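# Find cabinet drawers with broken interlocks and leave them open

## Task

The tool cabinet has four drawers, and opening any one of them should normally lock the other three. On some drawers that locking part has come loose, which cannot be seen while the drawers are closed. Identify those faulty drawers and leave each one pulled out by at least a hand's width, with every working drawer fully closed. The drawers must stay in these positions by themselves at the end; a drawer that stays put only because the robot is holding it does not count.

## Robot and tools

Robot: two arms, left_arm and right_arm, each with a parallel two-finger gripper. Every pose is given in one shared scene frame. The origin sits on the table surface midway between the arms, +x points out across the table, +z points up, and left_arm is on the +y side. The arm names do not correspond to the left or right side of any camera image. A gripper's fingers point along its own +z axis and close along its own y axis. The reported end_effector_position is the point between the pads when they are shut. Closed fingertips extend about 19 mm past that point, and fully open ones about 6 mm. Closing pushes the tips roughly 13 mm further out, so leave that much clearance above a surface. Printed hand positions can be slightly wrong, especially when an arm is reaching far.

ROW format (used by execute_actions rows and by move target): always one flat list of 18 numbers covering both arms, even if only one arm moves. The first nine are left_arm: x, y, z in metres, then qw, qx, qy, qz (w first), then gripper position and gripper speed. The next nine are the same for right_arm. Each x, y, z and quaternion is an absolute target pose in the scene frame, not an offset. Gripper position and speed each range from -1 to 1. Position +1 is fully open (85 mm), 0 is about 41 mm, the pads touch near -0.8, and -1 closes until something blocks the fingers, gripping at about 190 to 235 N per pad. Speed -1 is about 20 mm/s, 0 about 85 mm/s and +1 about 150 mm/s. To leave a gripper unchanged, resend its previous position and speed, because 0 counts as a command. To hold an arm still, resend its last reported pose and the same quaternion in every row.

Tools:
- execute_actions {"actions": [...], "pictures": bool}. An empty list only reports the current state, with pictures. One action looks like {"rows": [[18 numbers], ...], "steps": n}. It has 1 to 15 rows and at most 15 steps of 1/30 s each, with a default of 15 and a minimum of 9. Each row is applied for one step, and the last row repeats if the rows run out. A wait is {"steps": n}, up to 300 steps, counted from the previous result, and it includes your reply time. A call that is refused sends nothing. A target more than 0.6 m from an arm's last reported position along any of its gripper axes is refused. At every step the commanded pose is clipped to 70 mm and 16 degrees from the measured pose. The result comes back 9 steps before the action ends. Those leftover steps run while you compose your next reply.
- move {"target": [18 numbers], "speed": m/s from 0.002 to 0.5, default 0.25; turning is limited to twice that value in rad/s}. Each gripper travels in a straight line toward its absolute target, and both arms finish together. A move lasts between 0.5 and 10 s and is cut off at 10 s. Grippers can lag behind or overshoot the path, and the path ignores obstacles and the other arm. The result includes a "move:" line whose ending can be done, off_target, moving, held or fault, plus the limits that acted. paced means the pose was clipped. held means a safety check blocked some steps, and the arm may then surge faster than the speed. The result also gives each gripper's distance from its target. If the ending names only one arm, the other arm finished.
- wait {"seconds": 0 to 10}: the scene runs with no new command, and the arms head only toward their last clipped pose.
- zoom_image {"camera": one of cam_head_left, cam_head_right, cam_high, cam_low, cam_left_wrist, cam_right_wrist, "region": [x0, y0, x1, y1]}. The region is in pixels of that camera's 504x504 image, measured from its top-left corner, and can be at most 504 by 504.
- finished_scene {"scene": current scene number}: ends the scene permanently and reports whether the goal was met.

Result lines: the state line shows `left_arm: …` | `right_arm: …` with position and quaternion. A "Hand target" line appears only when no steps remain pending. "pose unreachable" means a clearance check changed or blocked that arm's command, and HELD marks steps where that happened. position_measured_pct is about 50 minus 50 times the finger position, so 0 means fully open. If the fingers stop below about 90 before reaching the commanded position, they are holding or blocked on something. A reading around 90 means the pads met on nothing or on something very thin. Stopped fingers stay put until the position changes by 0.01 or more, but they close again by themselves if the grip slips. For a gentle grip, open first, then command a position only slightly narrower than the object.

Motion behaviour: the joints accelerate and brake together, and an arm may still be short of its target after a big move. Position takes priority over orientation, and the elbows never fully straighten. Faster moves hit harder, and aiming further past a contact presses harder.

Things to avoid: arms colliding or pushing against each other, slams, drops, and hard pushes. Contact torque that reaches a joint's load limit stops that arm for 10 s. The limits are 47.5 N m for waist, shoulder, upper arm roll and elbow, and 29.9 N m for forearm roll, wrist pitch and wrist roll. Holding a load heats the motors. A MOTOR HOT line appears from 60 °C, and at 75 °C an OVER-TEMPERATURE FAULT makes the arm sag. For this task, test each drawer by pulling it gently. If the others still open while one is out, their lock is missing. Push working drawers fully shut and release every handle at the end, so the drawers hold their positions on their own.

Each tool is called by a JSON object that holds its "name" and its "arguments", one argument or row to a line.

## Session

{"name": "execute_actions", "arguments": {
  "actions": []
}}

Scene clock: 0.00 s of 6600.00 s.
left_arm: end_effector_position=(+0.1227, +0.8062, +0.3509) position_measured_pct=0.0 end_effector_quat_wxyz=(+0.041, +0.611, +0.791, +0.010) | right_arm: end_effector_position=(-0.0476, -0.6383, +0.1816) position_measured_pct=0.0 end_effector_quat_wxyz=(-0.383, -0.218, +0.847, +0.297)
Joint positions: left_arm=[-1.736  0.536  0.658  1.097 -0.233  1.615 -1.025] | right_arm=[ 1.524  0.741 -0.408  1.813  0.768  1.649  2.72 ]
Joint velocities: left_arm=[-0.     0.001 -0.    -0.001 -0.    -0.002 -0.   ] | right_arm=[ 0.     0.002 -0.001 -0.001 -0.001  0.001 -0.   ]
Motor temperatures (°C, as the motors report them): left_arm=[34 35 30 34 41 38 41] | right_arm=[34 32 33 33 41 45 37]
Hand target (left_arm): +0.123, +0.806, +0.351; +0.041, +0.611, +0.791, +0.010
Hand target (right_arm): -0.048, -0.638, +0.182; -0.383, -0.218, +0.847, +0.297

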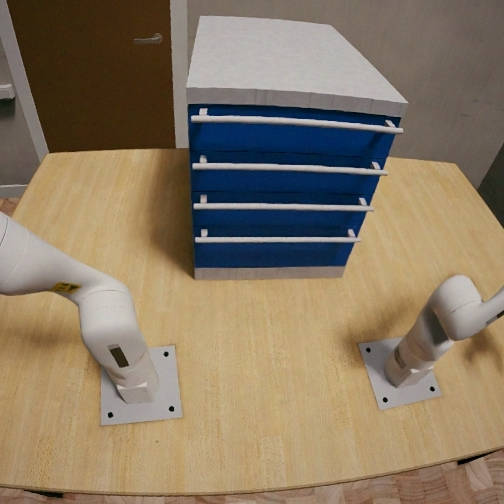

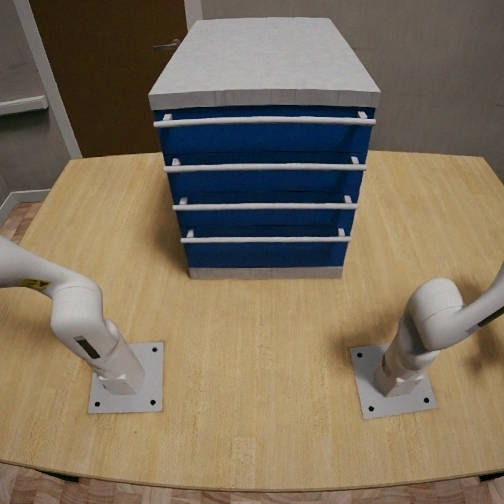

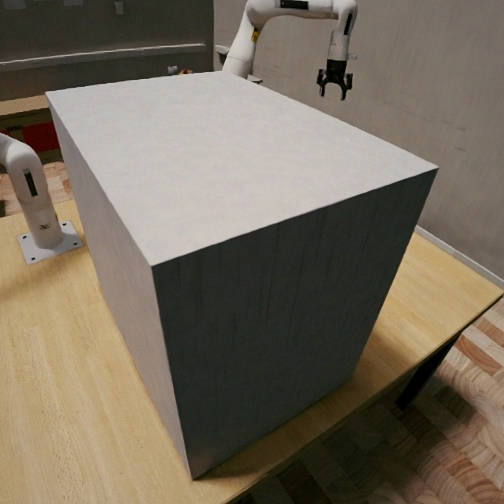

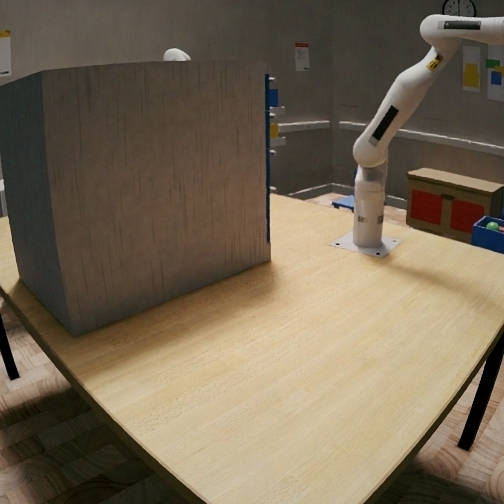

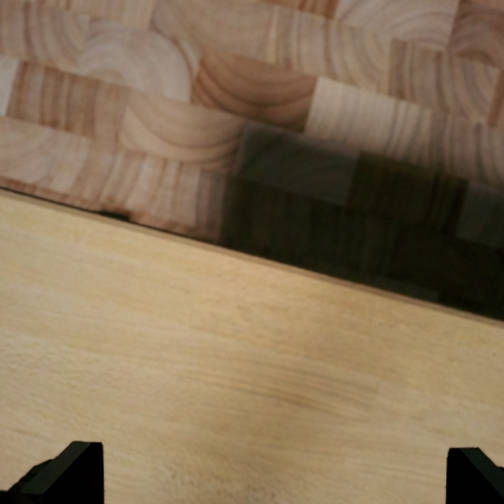

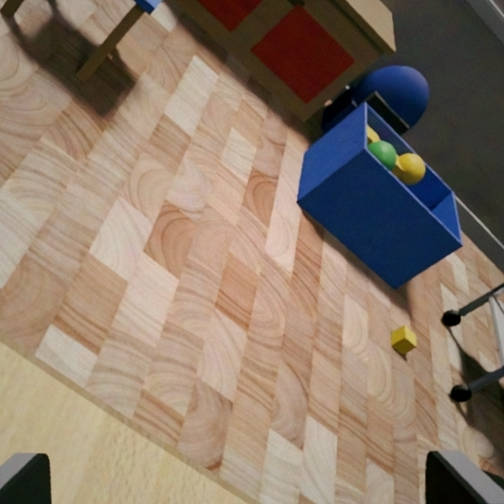

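{"name": "zoom_image", "arguments": {
  "camera": "cam_head_right",
  "region": [130, 70, 400, 300]
}}

{"name": "zoom_image", "arguments": {
  "camera": "cam_low",
  "region": [220, 50, 340, 270]
}}

Region (130, 70, 400, 300) of cam_head_right's 504x504 image, scaled by 1.867, with more detail than that image has; it fills the top 429 rows of this view, and the rest is white.

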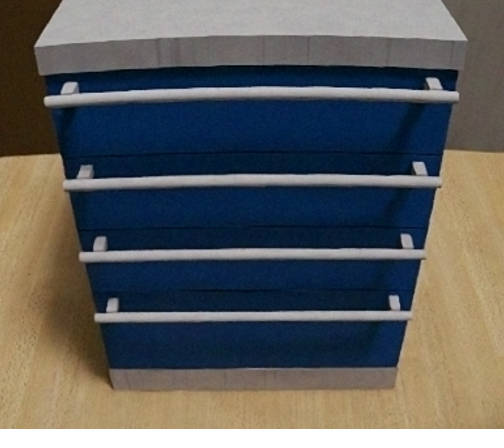

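Region (220, 50, 340, 270) of cam_low's 504x504 image, scaled by 2.291, with more detail than that image has; it fills the left 275 columns of this view, and the rest is white.

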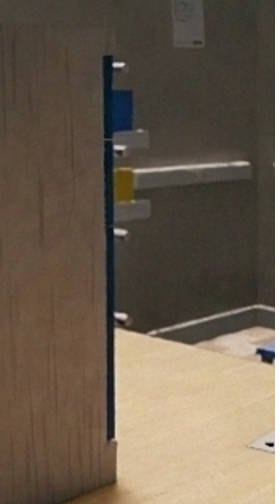

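{"name": "move", "arguments": {
  "target": [0.27,0.36,0.40,0.0616,-0.0616,0.7044,-0.7044,1,0,0.27,-0.38,0.36,0.0616,0.0616,0.7044,0.7044,1,0],
  "speed": 0.3
}}

Scene clock: 6.97 s of 6600.00 s.
left_arm: end_effector_position=(+0.2686, +0.3602, +0.3998) position_measured_pct=0.0 end_effector_quat_wxyz=(+0.060, -0.061, +0.704, -0.705) | right_arm: end_effector_position=(+0.2702, -0.3805, +0.3601) position_measured_pct=0.0 end_effector_quat_wxyz=(+0.061, +0.060, +0.703, +0.706)
Joint positions: left_arm=[-1.55   0.611  0.693  2.007  0.644  1.863  0.679] | right_arm=[ 1.468  0.663 -0.454  1.954 -0.71   1.843  2.563]
Joint velocities: left_arm=[-0.001 -0.002 -0.     0.004  0.001 -0.001 -0.   ] | right_arm=[ 0.001 -0.001 -0.     0.001 -0.001 -0.     0.   ]
Motor temperatures (°C, as the motors report them): left_arm=[34 35 30 34 41 38 41] | right_arm=[34 32 33 33 41 45 37]
Hand target (left_arm): +0.269, +0.360, +0.400; +0.060, -0.061, +0.704, -0.705
Hand target (right_arm): +0.270, -0.380, +0.360; +0.061, +0.060, +0.703, +0.706
Off the commanded pose (left_arm): 0.001 m, 0 deg.
Off the commanded pose (right_arm): 0.001 m, 0 deg.
Kept back: nothing.
After step 90, 0.07 s passed at rest.
move: done

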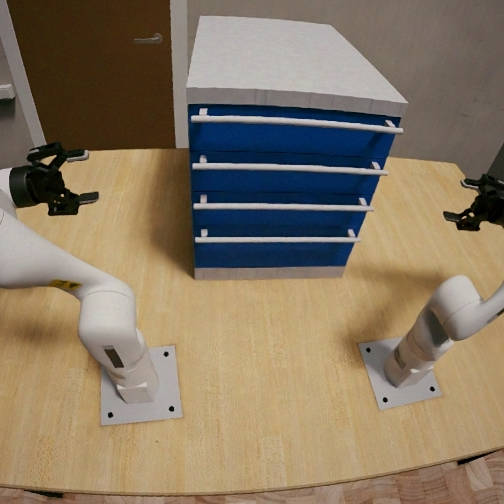

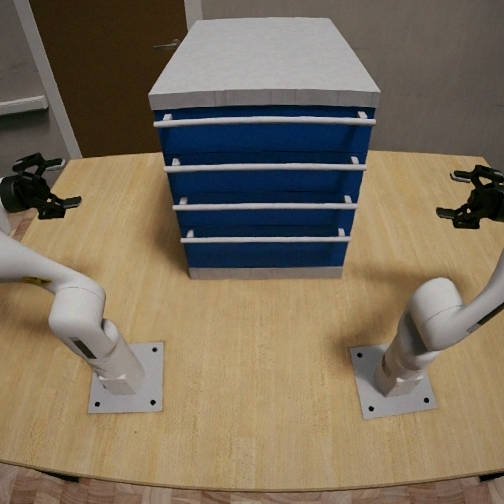

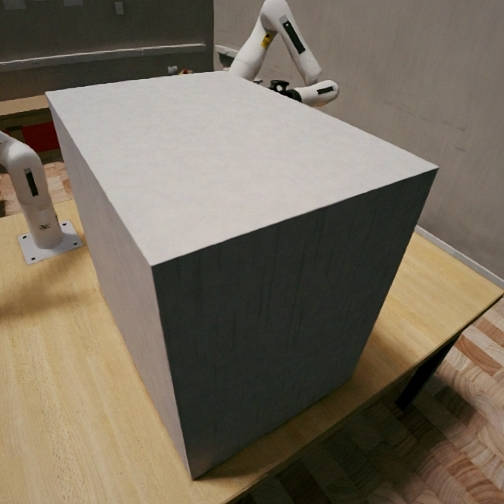

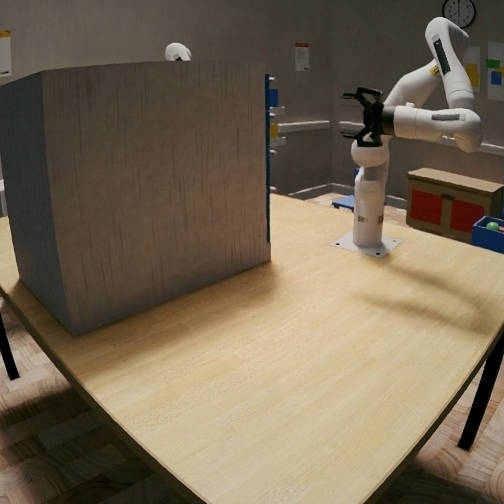

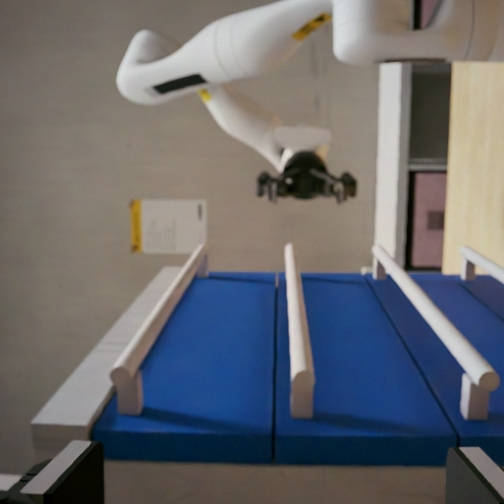

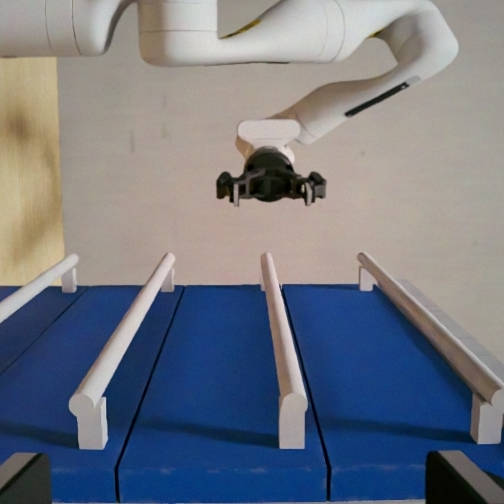

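{"name": "move", "arguments": {
  "target": [0.306,0.225,0.485,0.0616,-0.0616,0.7044,-0.7044,0.2,0.5,0.309,-0.26,0.285,0.0616,0.0616,0.7044,0.7044,0.2,0.5],
  "speed": 0.2
}}

Scene clock: 9.60 s of 6600.00 s.
left_arm: end_effector_position=(+0.3055, +0.2248, +0.4852) position_measured_pct=40.1 end_effector_quat_wxyz=(+0.061, -0.061, +0.704, -0.705) | right_arm: end_effector_position=(+0.3099, -0.2604, +0.2848) position_measured_pct=40.1 end_effector_quat_wxyz=(+0.062, +0.062, +0.704, +0.705)
Joint positions: left_arm=[-1.485  0.224  0.836  2.175  1.025  1.903  0.774] | right_arm=[ 1.252  0.795 -0.515  2.248 -0.877  1.389  2.789]
Joint velocities: left_arm=[-0.    -0.01   0.002 -0.     0.001 -0.     0.001] | right_arm=[-0.005  0.005 -0.001  0.     0.    -0.002 -0.   ]
Motor temperatures (°C, as the motors report them): left_arm=[34 35 30 34 41 38 41] | right_arm=[34 32 33 33 41 45 37]
Hand target (left_arm): +0.306, +0.225, +0.485; +0.061, -0.061, +0.704, -0.705
Hand target (right_arm): +0.310, -0.260, +0.285; +0.062, +0.062, +0.704, +0.705
Off the commanded pose (left_arm): 0.001 m, 0 deg.
Off the commanded pose (right_arm): 0.001 m, 0 deg.
Kept back: nothing.
move: done

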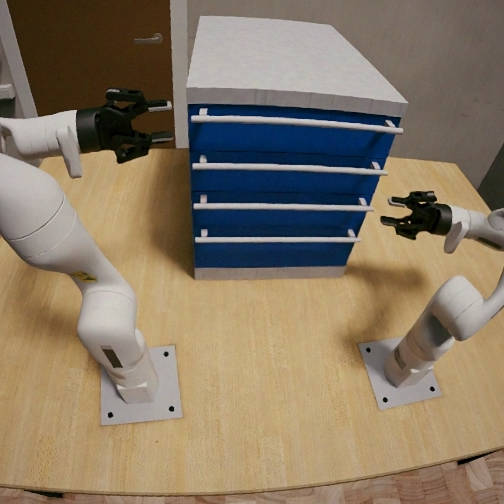

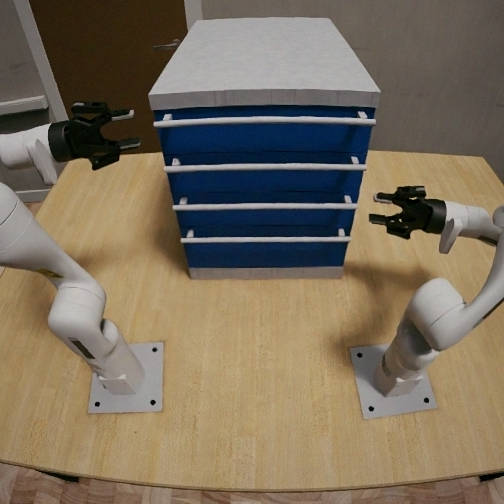

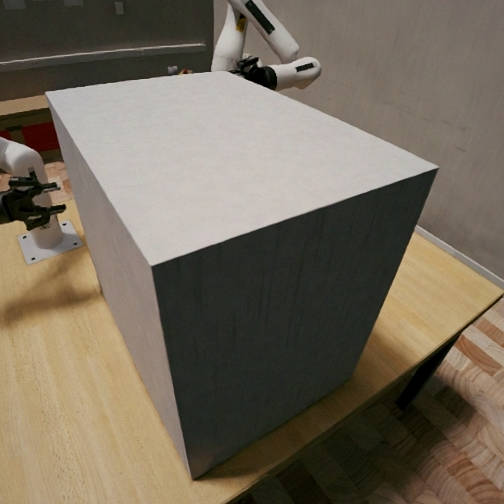

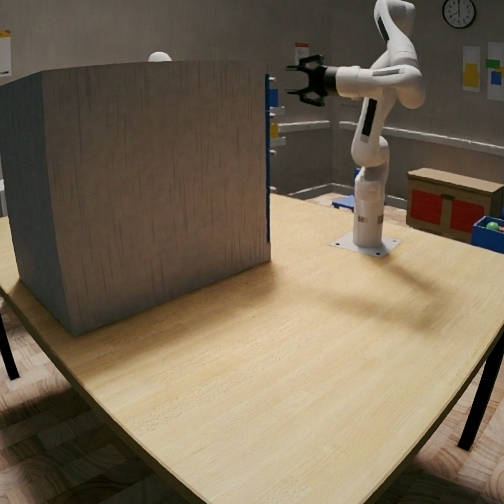

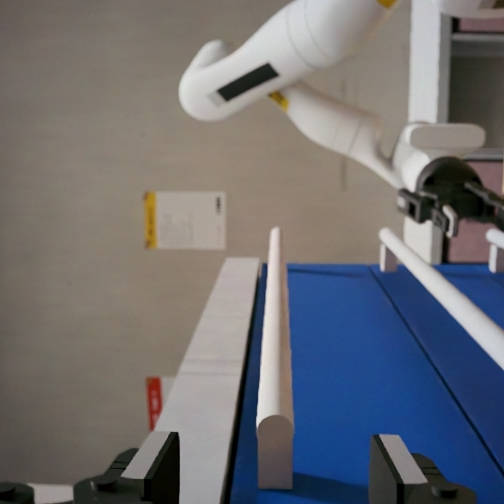

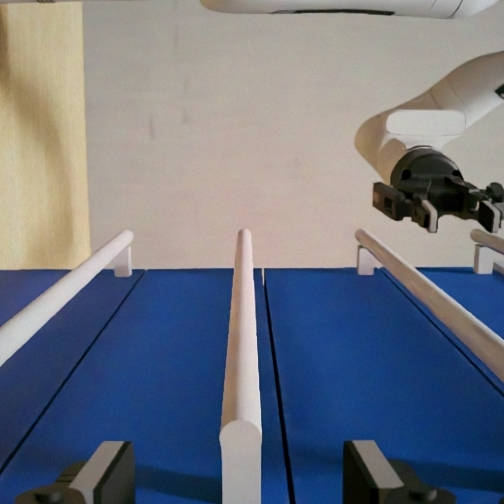

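{"name": "move", "arguments": {
  "target": [0.315,0.160,0.485,0.0616,-0.0616,0.7044,-0.7044,0.2,0.5,0.317,-0.193,0.286,0.0616,0.0616,0.7044,0.7044,0.2,0.5],
  "speed": 0.1
}}

Scene clock: 10.93 s of 6600.00 s.
left_arm: end_effector_position=(+0.3149, +0.1601, +0.4851) position_measured_pct=40.1 end_effector_quat_wxyz=(+0.062, -0.062, +0.704, -0.705) | right_arm: end_effector_position=(+0.3175, -0.1931, +0.2860) position_measured_pct=40.1 end_effector_quat_wxyz=(+0.062, +0.062, +0.704, +0.705)
Joint positions: left_arm=[-1.409  0.117  0.895  2.273  1.174  1.838  0.763] | right_arm=[ 1.133  0.799 -0.597  2.383 -1.07   1.226  2.902]
Joint velocities: left_arm=[ 0.002 -0.004  0.003  0.001  0.002 -0.001  0.   ] | right_arm=[-0.006  0.    -0.003  0.002 -0.002 -0.002  0.   ]
Motor temperatures (°C, as the motors report them): left_arm=[34 35 30 34 41 38 41] | right_arm=[34 32 33 33 41 45 37]
Hand target (left_arm): +0.315, +0.160, +0.485; +0.062, -0.062, +0.704, -0.705
Hand target (right_arm): +0.317, -0.193, +0.286; +0.062, +0.062, +0.704, +0.705
Off the commanded pose (left_arm): 0.000 m, 0 deg.
Off the commanded pose (right_arm): 0.000 m, 0 deg.
Kept back: nothing.
move: done

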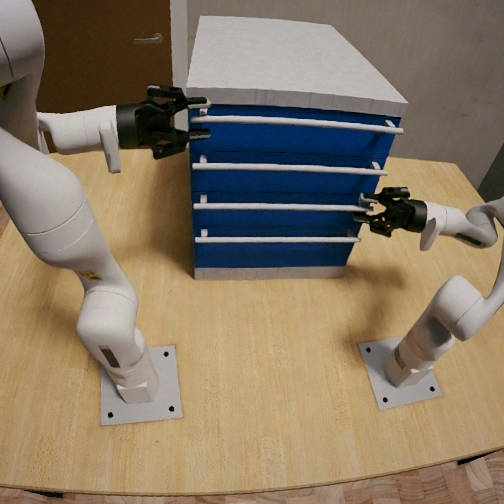

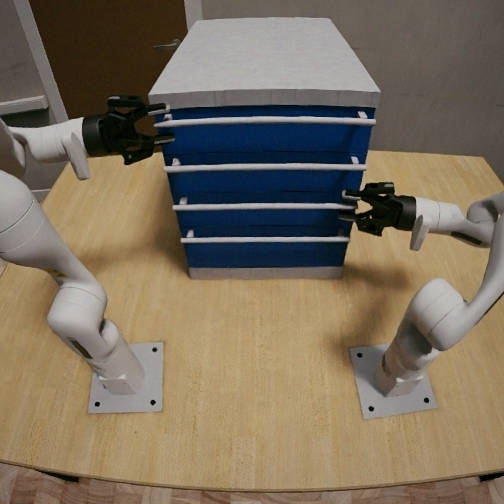

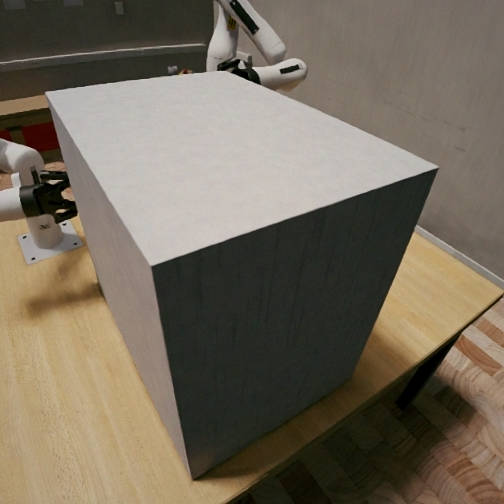

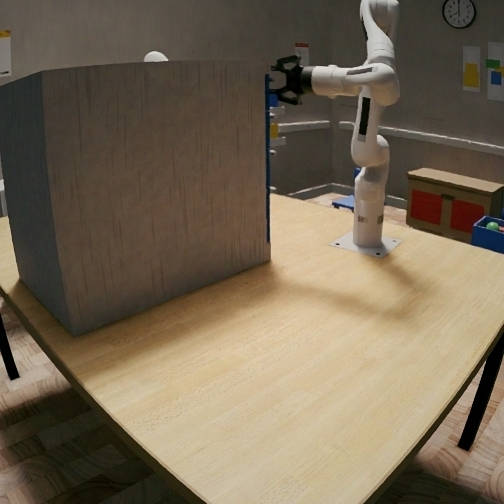

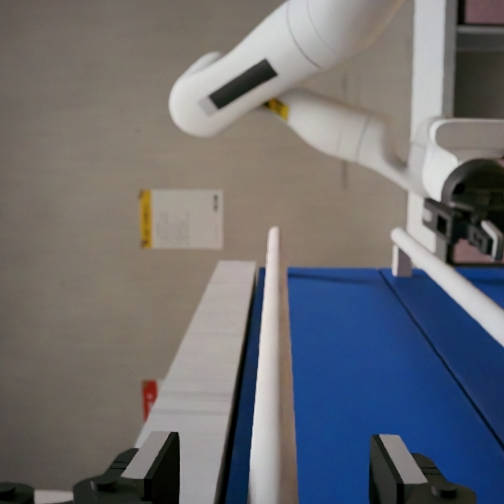

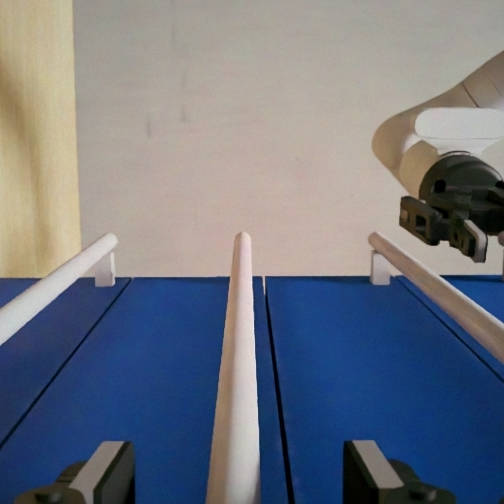

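{"name": "move", "arguments": {
  "target": [0.315,0.160,0.4855,0.0616,-0.0616,0.7044,-0.7044,-1,0.5,0.3175,-0.193,0.2855,0.0616,0.0616,0.7044,0.7044,-1,0.5],
  "speed": 0.05
}}

{"name": "move", "arguments": {
  "target": [0.255,0.160,0.4855,0.0616,-0.0616,0.7044,-0.7044,-1,0.5,0.3175,-0.193,0.2855,0.0616,0.0616,0.7044,0.7044,-1,0.5],
  "speed": 0.06
}}

Scene clock: 11.97 s of 6600.00 s.
left_arm: end_effector_position=(+0.3149, +0.1602, +0.4853) position_measured_pct=80.6 end_effector_quat_wxyz=(+0.062, -0.062, +0.704, -0.704) | right_arm: end_effector_position=(+0.3174, -0.1932, +0.2852) position_measured_pct=80.6 end_effector_quat_wxyz=(+0.062, +0.062, +0.705, +0.704)
Joint positions: left_arm=[-1.409  0.116  0.894  2.272  1.174  1.84   0.765] | right_arm=[ 1.132  0.8   -0.596  2.382 -1.069  1.225  2.902]
Joint velocities: left_arm=[-0.     0.    -0.    -0.     0.     0.001  0.   ] | right_arm=[ 0.    -0.    -0.001 -0.     0.     0.    -0.   ]
Motor temperatures (°C, as the motors report them): left_arm=[34 35 30 34 41 38 41] | right_arm=[34 32 33 33 41 45 37]
Hand target (left_arm): +0.315, +0.160, +0.485; +0.062, -0.062, +0.704, -0.704
Hand target (right_arm): +0.318, -0.193, +0.285; +0.062, +0.062, +0.704, +0.704
Off the commanded pose (left_arm): 0.000 m, 0 deg.
Off the commanded pose (right_arm): 0.000 m, 0 deg.
Kept back: nothing.
move: done

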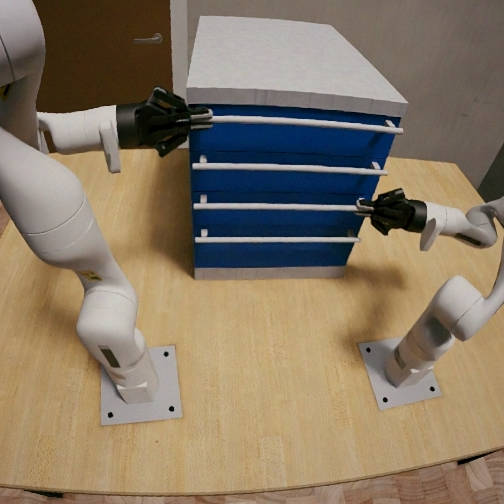

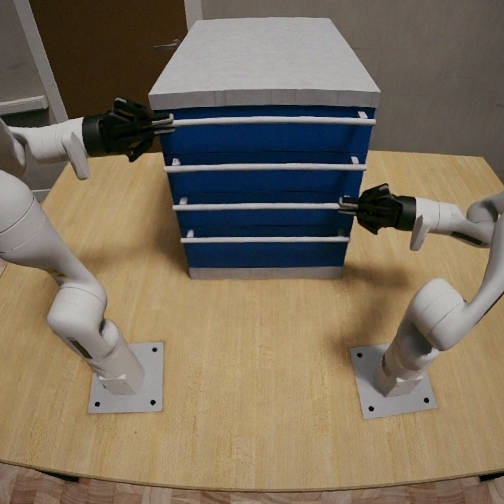

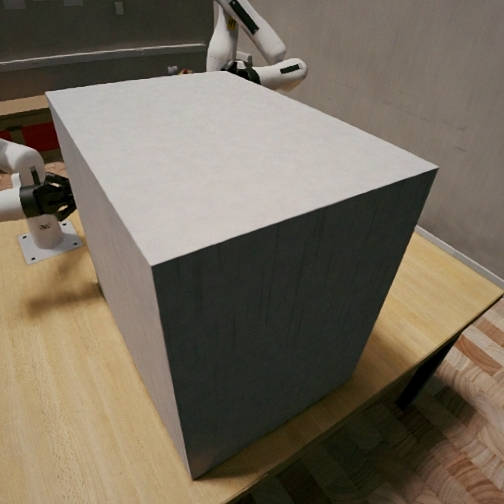

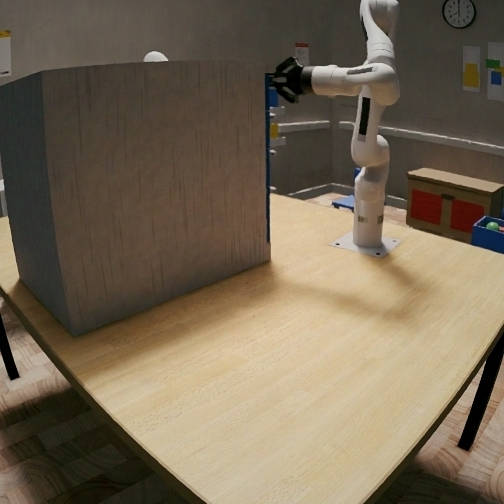

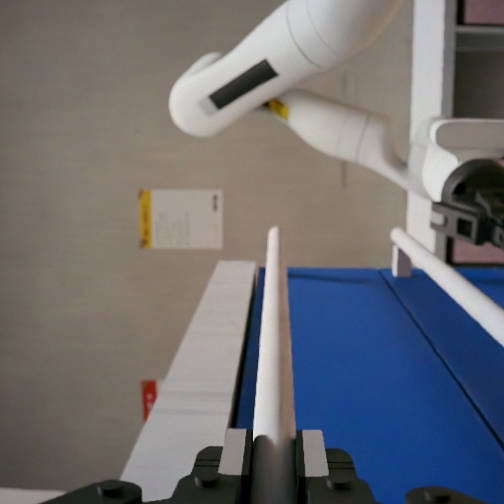

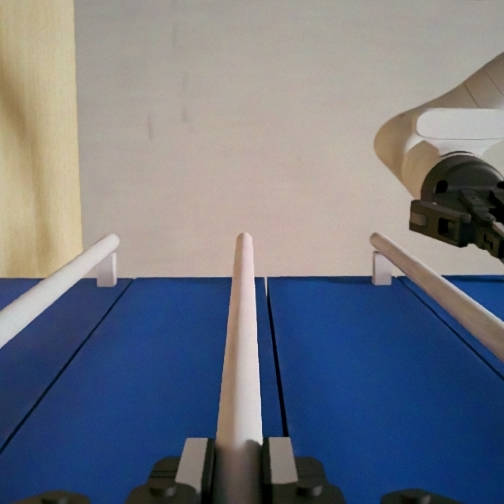

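Scene clock: 13.27 s of 6600.00 s.
left_arm: end_effector_position=(+0.2557, +0.1605, +0.4850) position_measured_pct=80.6 end_effector_quat_wxyz=(+0.062, -0.062, +0.705, -0.704) | right_arm: end_effector_position=(+0.3174, -0.1932, +0.2852) position_measured_pct=80.6 end_effector_quat_wxyz=(+0.062, +0.062, +0.705, +0.704)
Joint positions: left_arm=[-1.566 -0.051  0.764  2.381  1.011  2.1    0.628] | right_arm=[ 1.133  0.8   -0.596  2.382 -1.069  1.224  2.902]
Joint velocities: left_arm=[ 0.015 -0.009 -0.027  0.002 -0.003  0.007 -0.002] | right_arm=[ 0.     0.    -0.001 -0.     0.    -0.    -0.   ]
Motor temperatures (°C, as the motors report them): left_arm=[34 35 30 34 41 38 41] | right_arm=[34 32 33 33 41 45 37]
Hand target (left_arm): +0.255, +0.160, +0.485; +0.061, -0.062, +0.705, -0.704
Hand target (right_arm): +0.317, -0.193, +0.286; +0.062, +0.062, +0.704, +0.704
Off the commanded pose (left_arm): 0.001 m, 0 deg.
Off the commanded pose (right_arm): 0.000 m, 0 deg.
joint sent to its limit (left arm) — the command would take joint 6 (wrist pitch) past its upper limit, so that joint was sent only as far as its limit.
Kept back: nothing.
move: done

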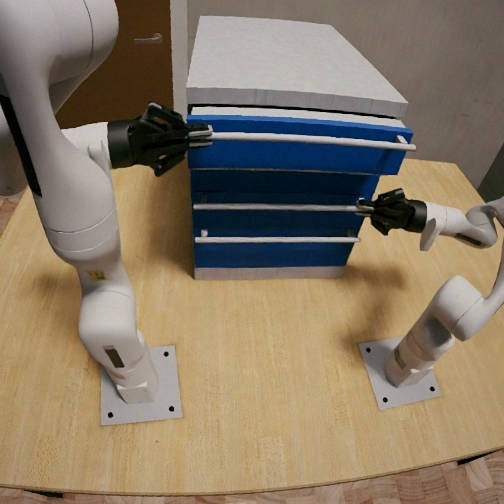

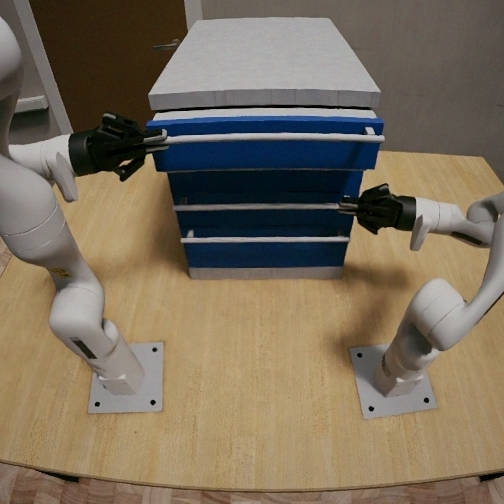

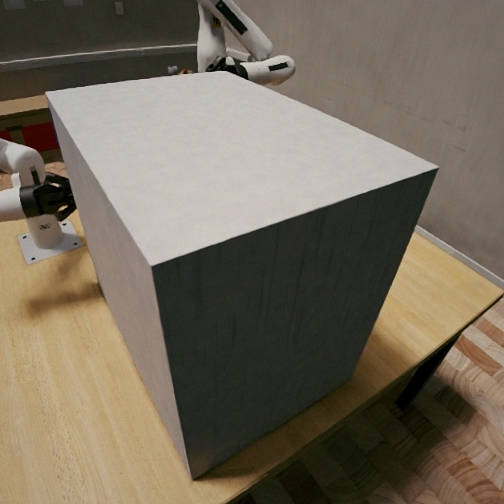

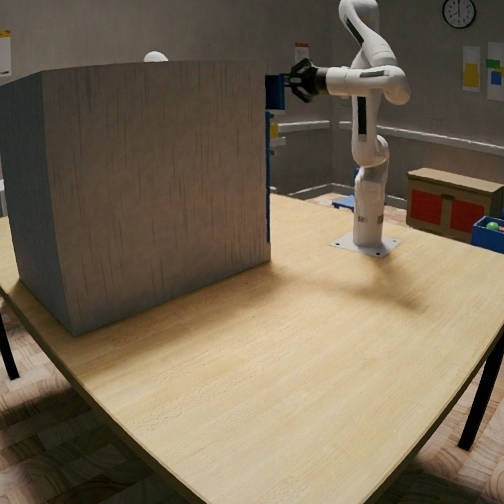

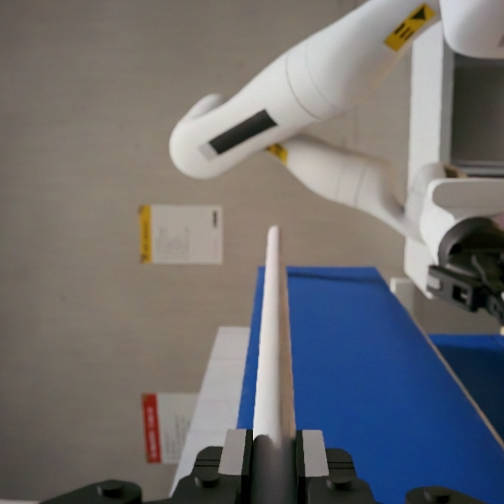

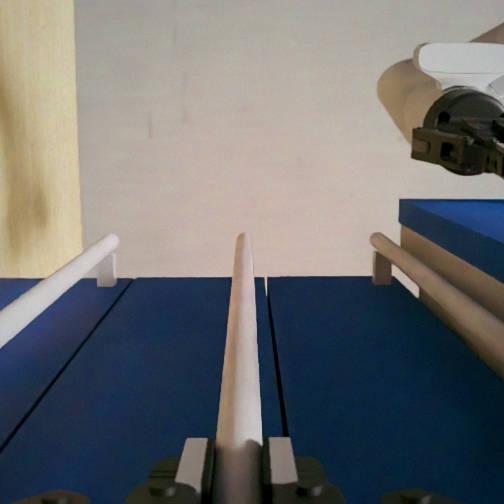

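Drawer 1 is out 6 cm. Now I'll gently try drawer 3.

{"name": "move", "arguments": {
  "target": [0.2557,0.1605,0.485,0.0616,-0.0616,0.7044,-0.7044,-1,0.5,0.3055,-0.193,0.2855,0.0616,0.0616,0.7044,0.7044,-1,0.5],
  "speed": 0.02
}}

Scene clock: 14.33 s of 6600.00 s.
left_arm: end_effector_position=(+0.2558, +0.1605, +0.4850) position_measured_pct=80.6 end_effector_quat_wxyz=(+0.062, -0.062, +0.705, -0.704) | right_arm: end_effector_position=(+0.3117, -0.1933, +0.2850) position_measured_pct=80.6 end_effector_quat_wxyz=(+0.066, +0.064, +0.705, +0.703)
Joint positions: left_arm=[-1.563 -0.048  0.765  2.38   1.012  2.097  0.628] | right_arm=[ 1.148  0.797 -0.593  2.403 -1.068  1.218  2.922]
Joint velocities: left_arm=[ 0.     0.001  0.    -0.001  0.002  0.001 -0.   ] | right_arm=[-0.     0.001 -0.     0.     0.    -0.001  0.001]
Motor temperatures (°C, as the motors report them): left_arm=[34 35 30 34 41 38 41] | right_arm=[34 32 33 33 41 45 37]
Hand target (left_arm): +0.256, +0.161, +0.485; +0.062, -0.062, +0.704, -0.704
Hand target (right_arm): +0.306, -0.193, +0.285; +0.062, +0.062, +0.704, +0.704
Off the commanded pose (left_arm): 0.000 m, 0 deg.
Off the commanded pose (right_arm): 0.006 m, 1 deg.
Kept back: nothing.
move: off_target (right_arm)

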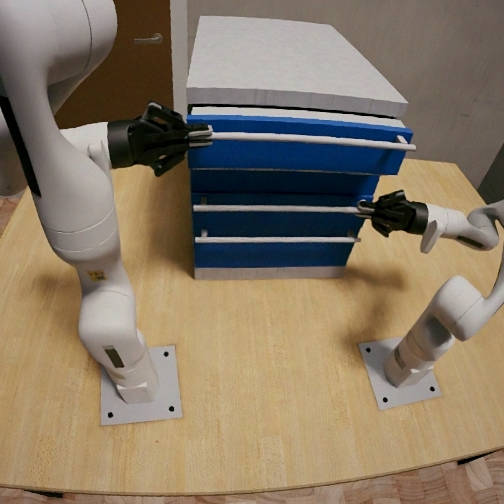

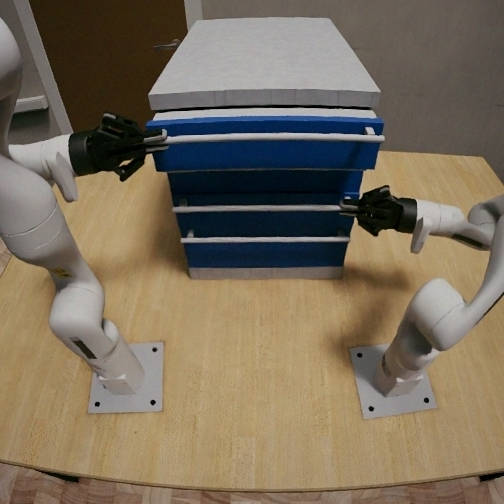

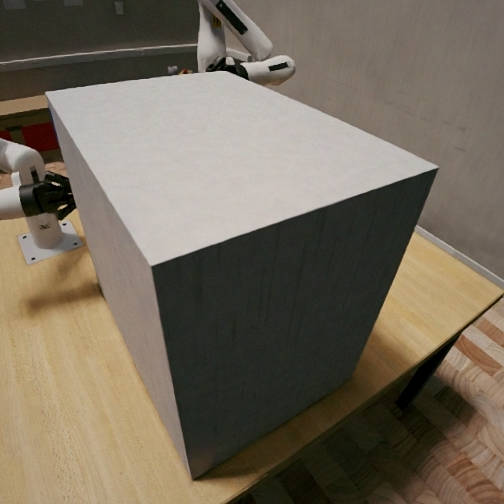

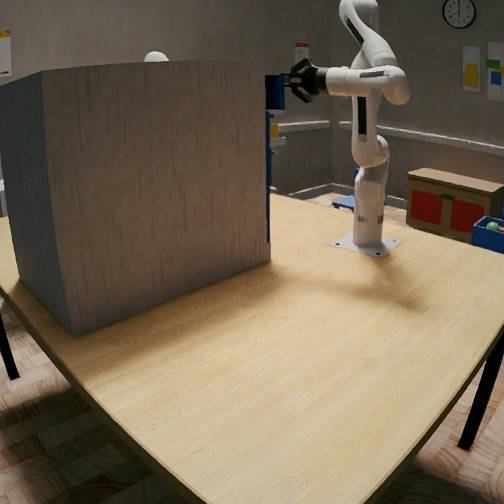

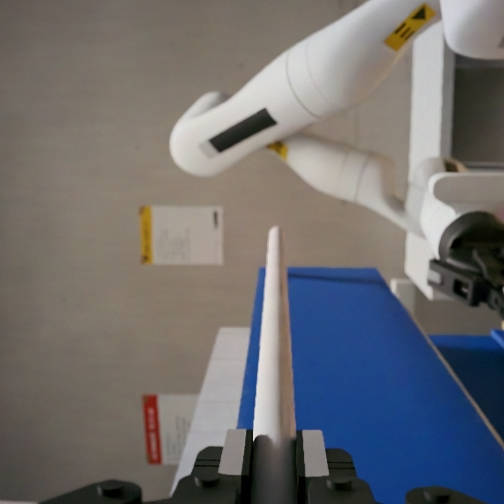

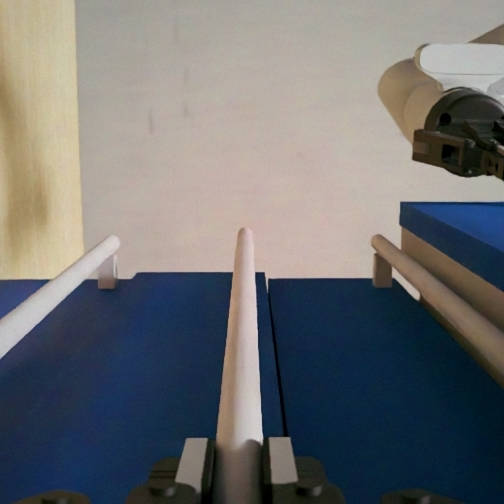

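{"name": "move", "arguments": {
  "target": [0.3165,0.160,0.4853,0.0616,-0.0616,0.7044,-0.7044,-1,0.5,0.3178,-0.193,0.2853,0.0616,0.0616,0.7044,0.7044,-1,0.5],
  "speed": 0.06
}}

{"name": "move", "arguments": {
  "target": [0.3155,0.160,0.4853,0.0616,-0.0616,0.7044,-0.7044,-1,0.5,0.3055,-0.193,0.2853,0.0616,0.0616,0.7044,0.7044,-1,0.5],
  "speed": 0.025
}}

Scene clock: 16.70 s of 6600.00 s.
left_arm: end_effector_position=(+0.3153, +0.1601, +0.4853) position_measured_pct=80.6 end_effector_quat_wxyz=(+0.060, -0.061, +0.704, -0.705) | right_arm: end_effector_position=(+0.3172, -0.1932, +0.2852) position_measured_pct=80.6 end_effector_quat_wxyz=(+0.061, +0.061, +0.705, +0.704)
Joint positions: left_arm=[-1.404  0.12   0.894  2.27   1.174  1.836  0.766] | right_arm=[ 1.133  0.801 -0.596  2.382 -1.068  1.225  2.902]
Joint velocities: left_arm=[ 0.006  0.014  0.003 -0.002 -0.002 -0.006  0.001] | right_arm=[ 0.     0.    -0.001 -0.     0.001  0.    -0.   ]
Motor temperatures (°C, as the motors report them): left_arm=[34 35 30 34 41 38 41] | right_arm=[34 32 33 33 41 45 37]
Hand target (left_arm): +0.317, +0.160, +0.486; +0.062, -0.061, +0.704, -0.705
Hand target (right_arm): +0.318, -0.193, +0.285; +0.062, +0.062, +0.704, +0.704
Off the commanded pose (left_arm): 0.001 m, 0 deg.
Off the commanded pose (right_arm): 0.001 m, 0 deg.
Kept back: nothing.
move: done

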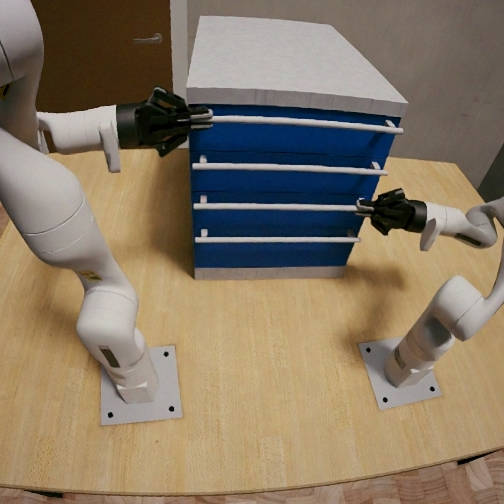

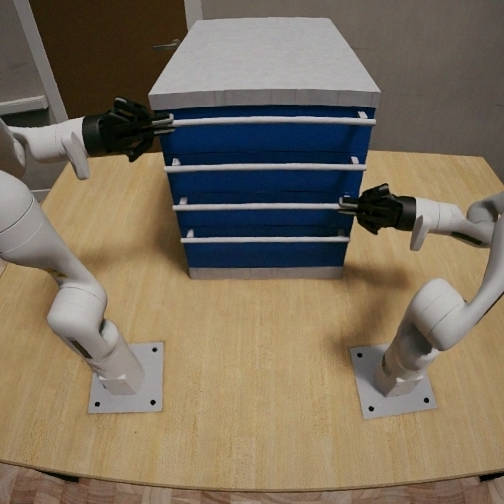

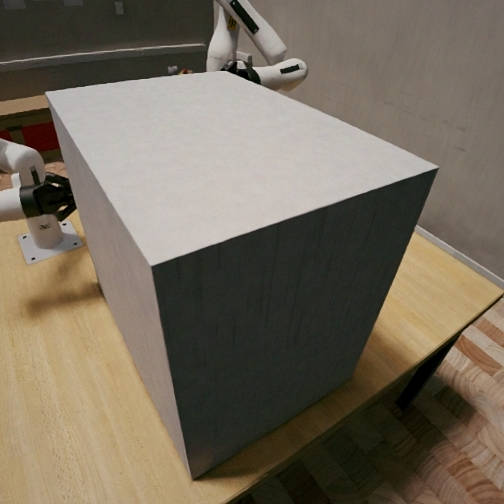

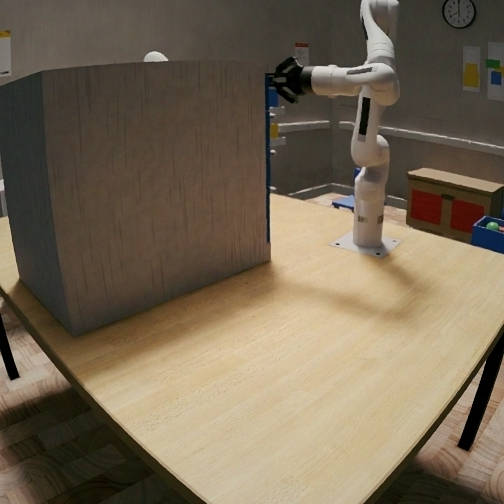

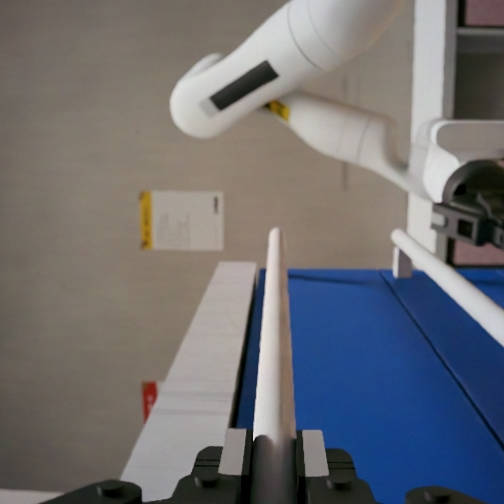

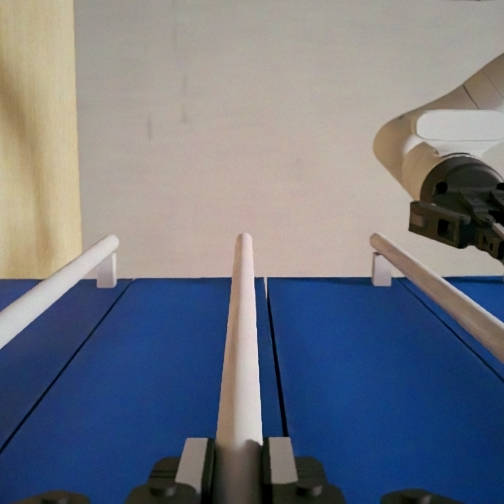

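Scene clock: 17.40 s of 6600.00 s.
left_arm: end_effector_position=(+0.3151, +0.1601, +0.4853) position_measured_pct=80.6 end_effector_quat_wxyz=(+0.061, -0.062, +0.704, -0.705) | right_arm: end_effector_position=(+0.3065, -0.1932, +0.2850) position_measured_pct=80.6 end_effector_quat_wxyz=(+0.062, +0.062, +0.705, +0.704)
Joint positions: left_arm=[-1.406  0.118  0.894  2.271  1.174  1.838  0.765] | right_arm=[ 1.152  0.797 -0.589  2.409 -1.055  1.221  2.923]
Joint velocities: left_arm=[ 0.     0.001 -0.     0.001  0.    -0.001 -0.   ] | right_arm=[ 0.002 -0.001  0.001  0.002  0.     0.001  0.002]
Motor temperatures (°C, as the motors report them): left_arm=[34 35 30 34 41 38 41] | right_arm=[34 32 33 33 41 45 37]
Hand target (left_arm): +0.315, +0.160, +0.485; +0.062, -0.062, +0.704, -0.704
Hand target (right_arm): +0.306, -0.193, +0.285; +0.062, +0.062, +0.704, +0.704
Off the commanded pose (left_arm): 0.000 m, 0 deg.
Off the commanded pose (right_arm): 0.001 m, 0 deg.
Kept back: nothing.
move: done

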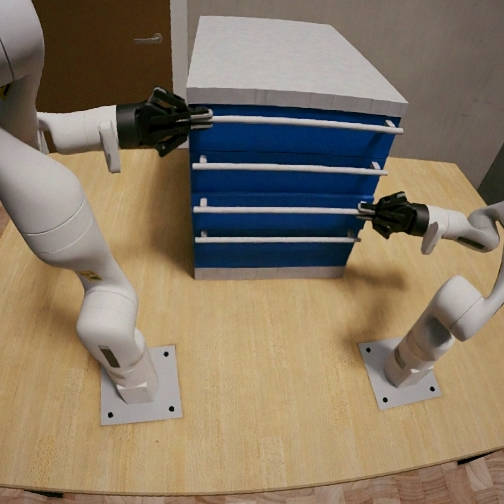

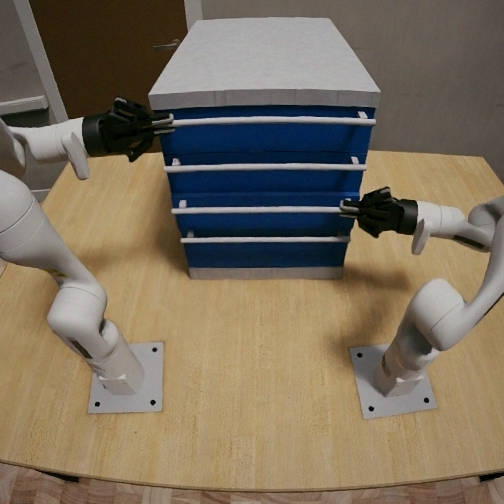

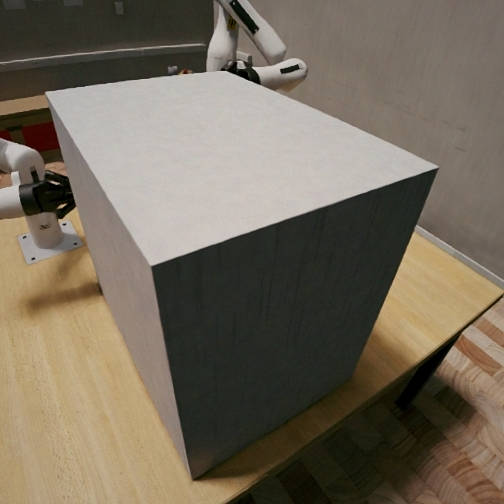

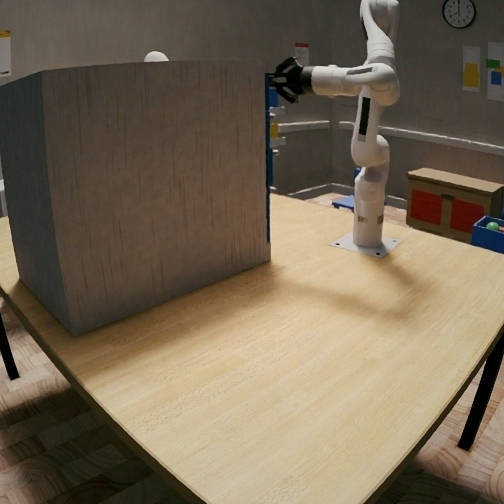

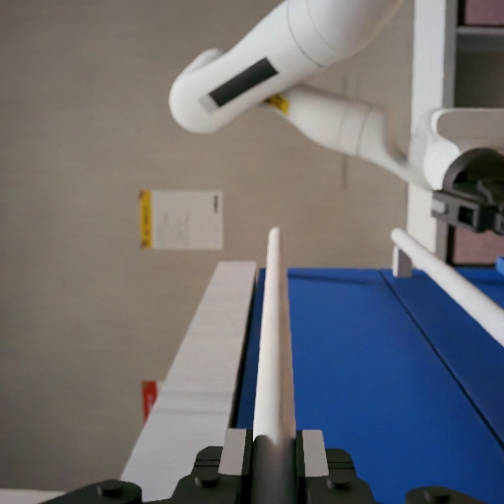

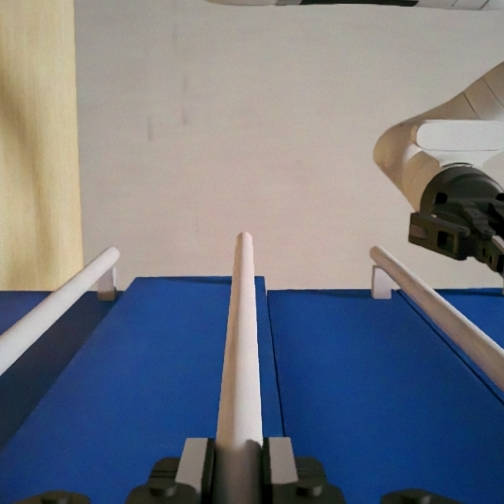

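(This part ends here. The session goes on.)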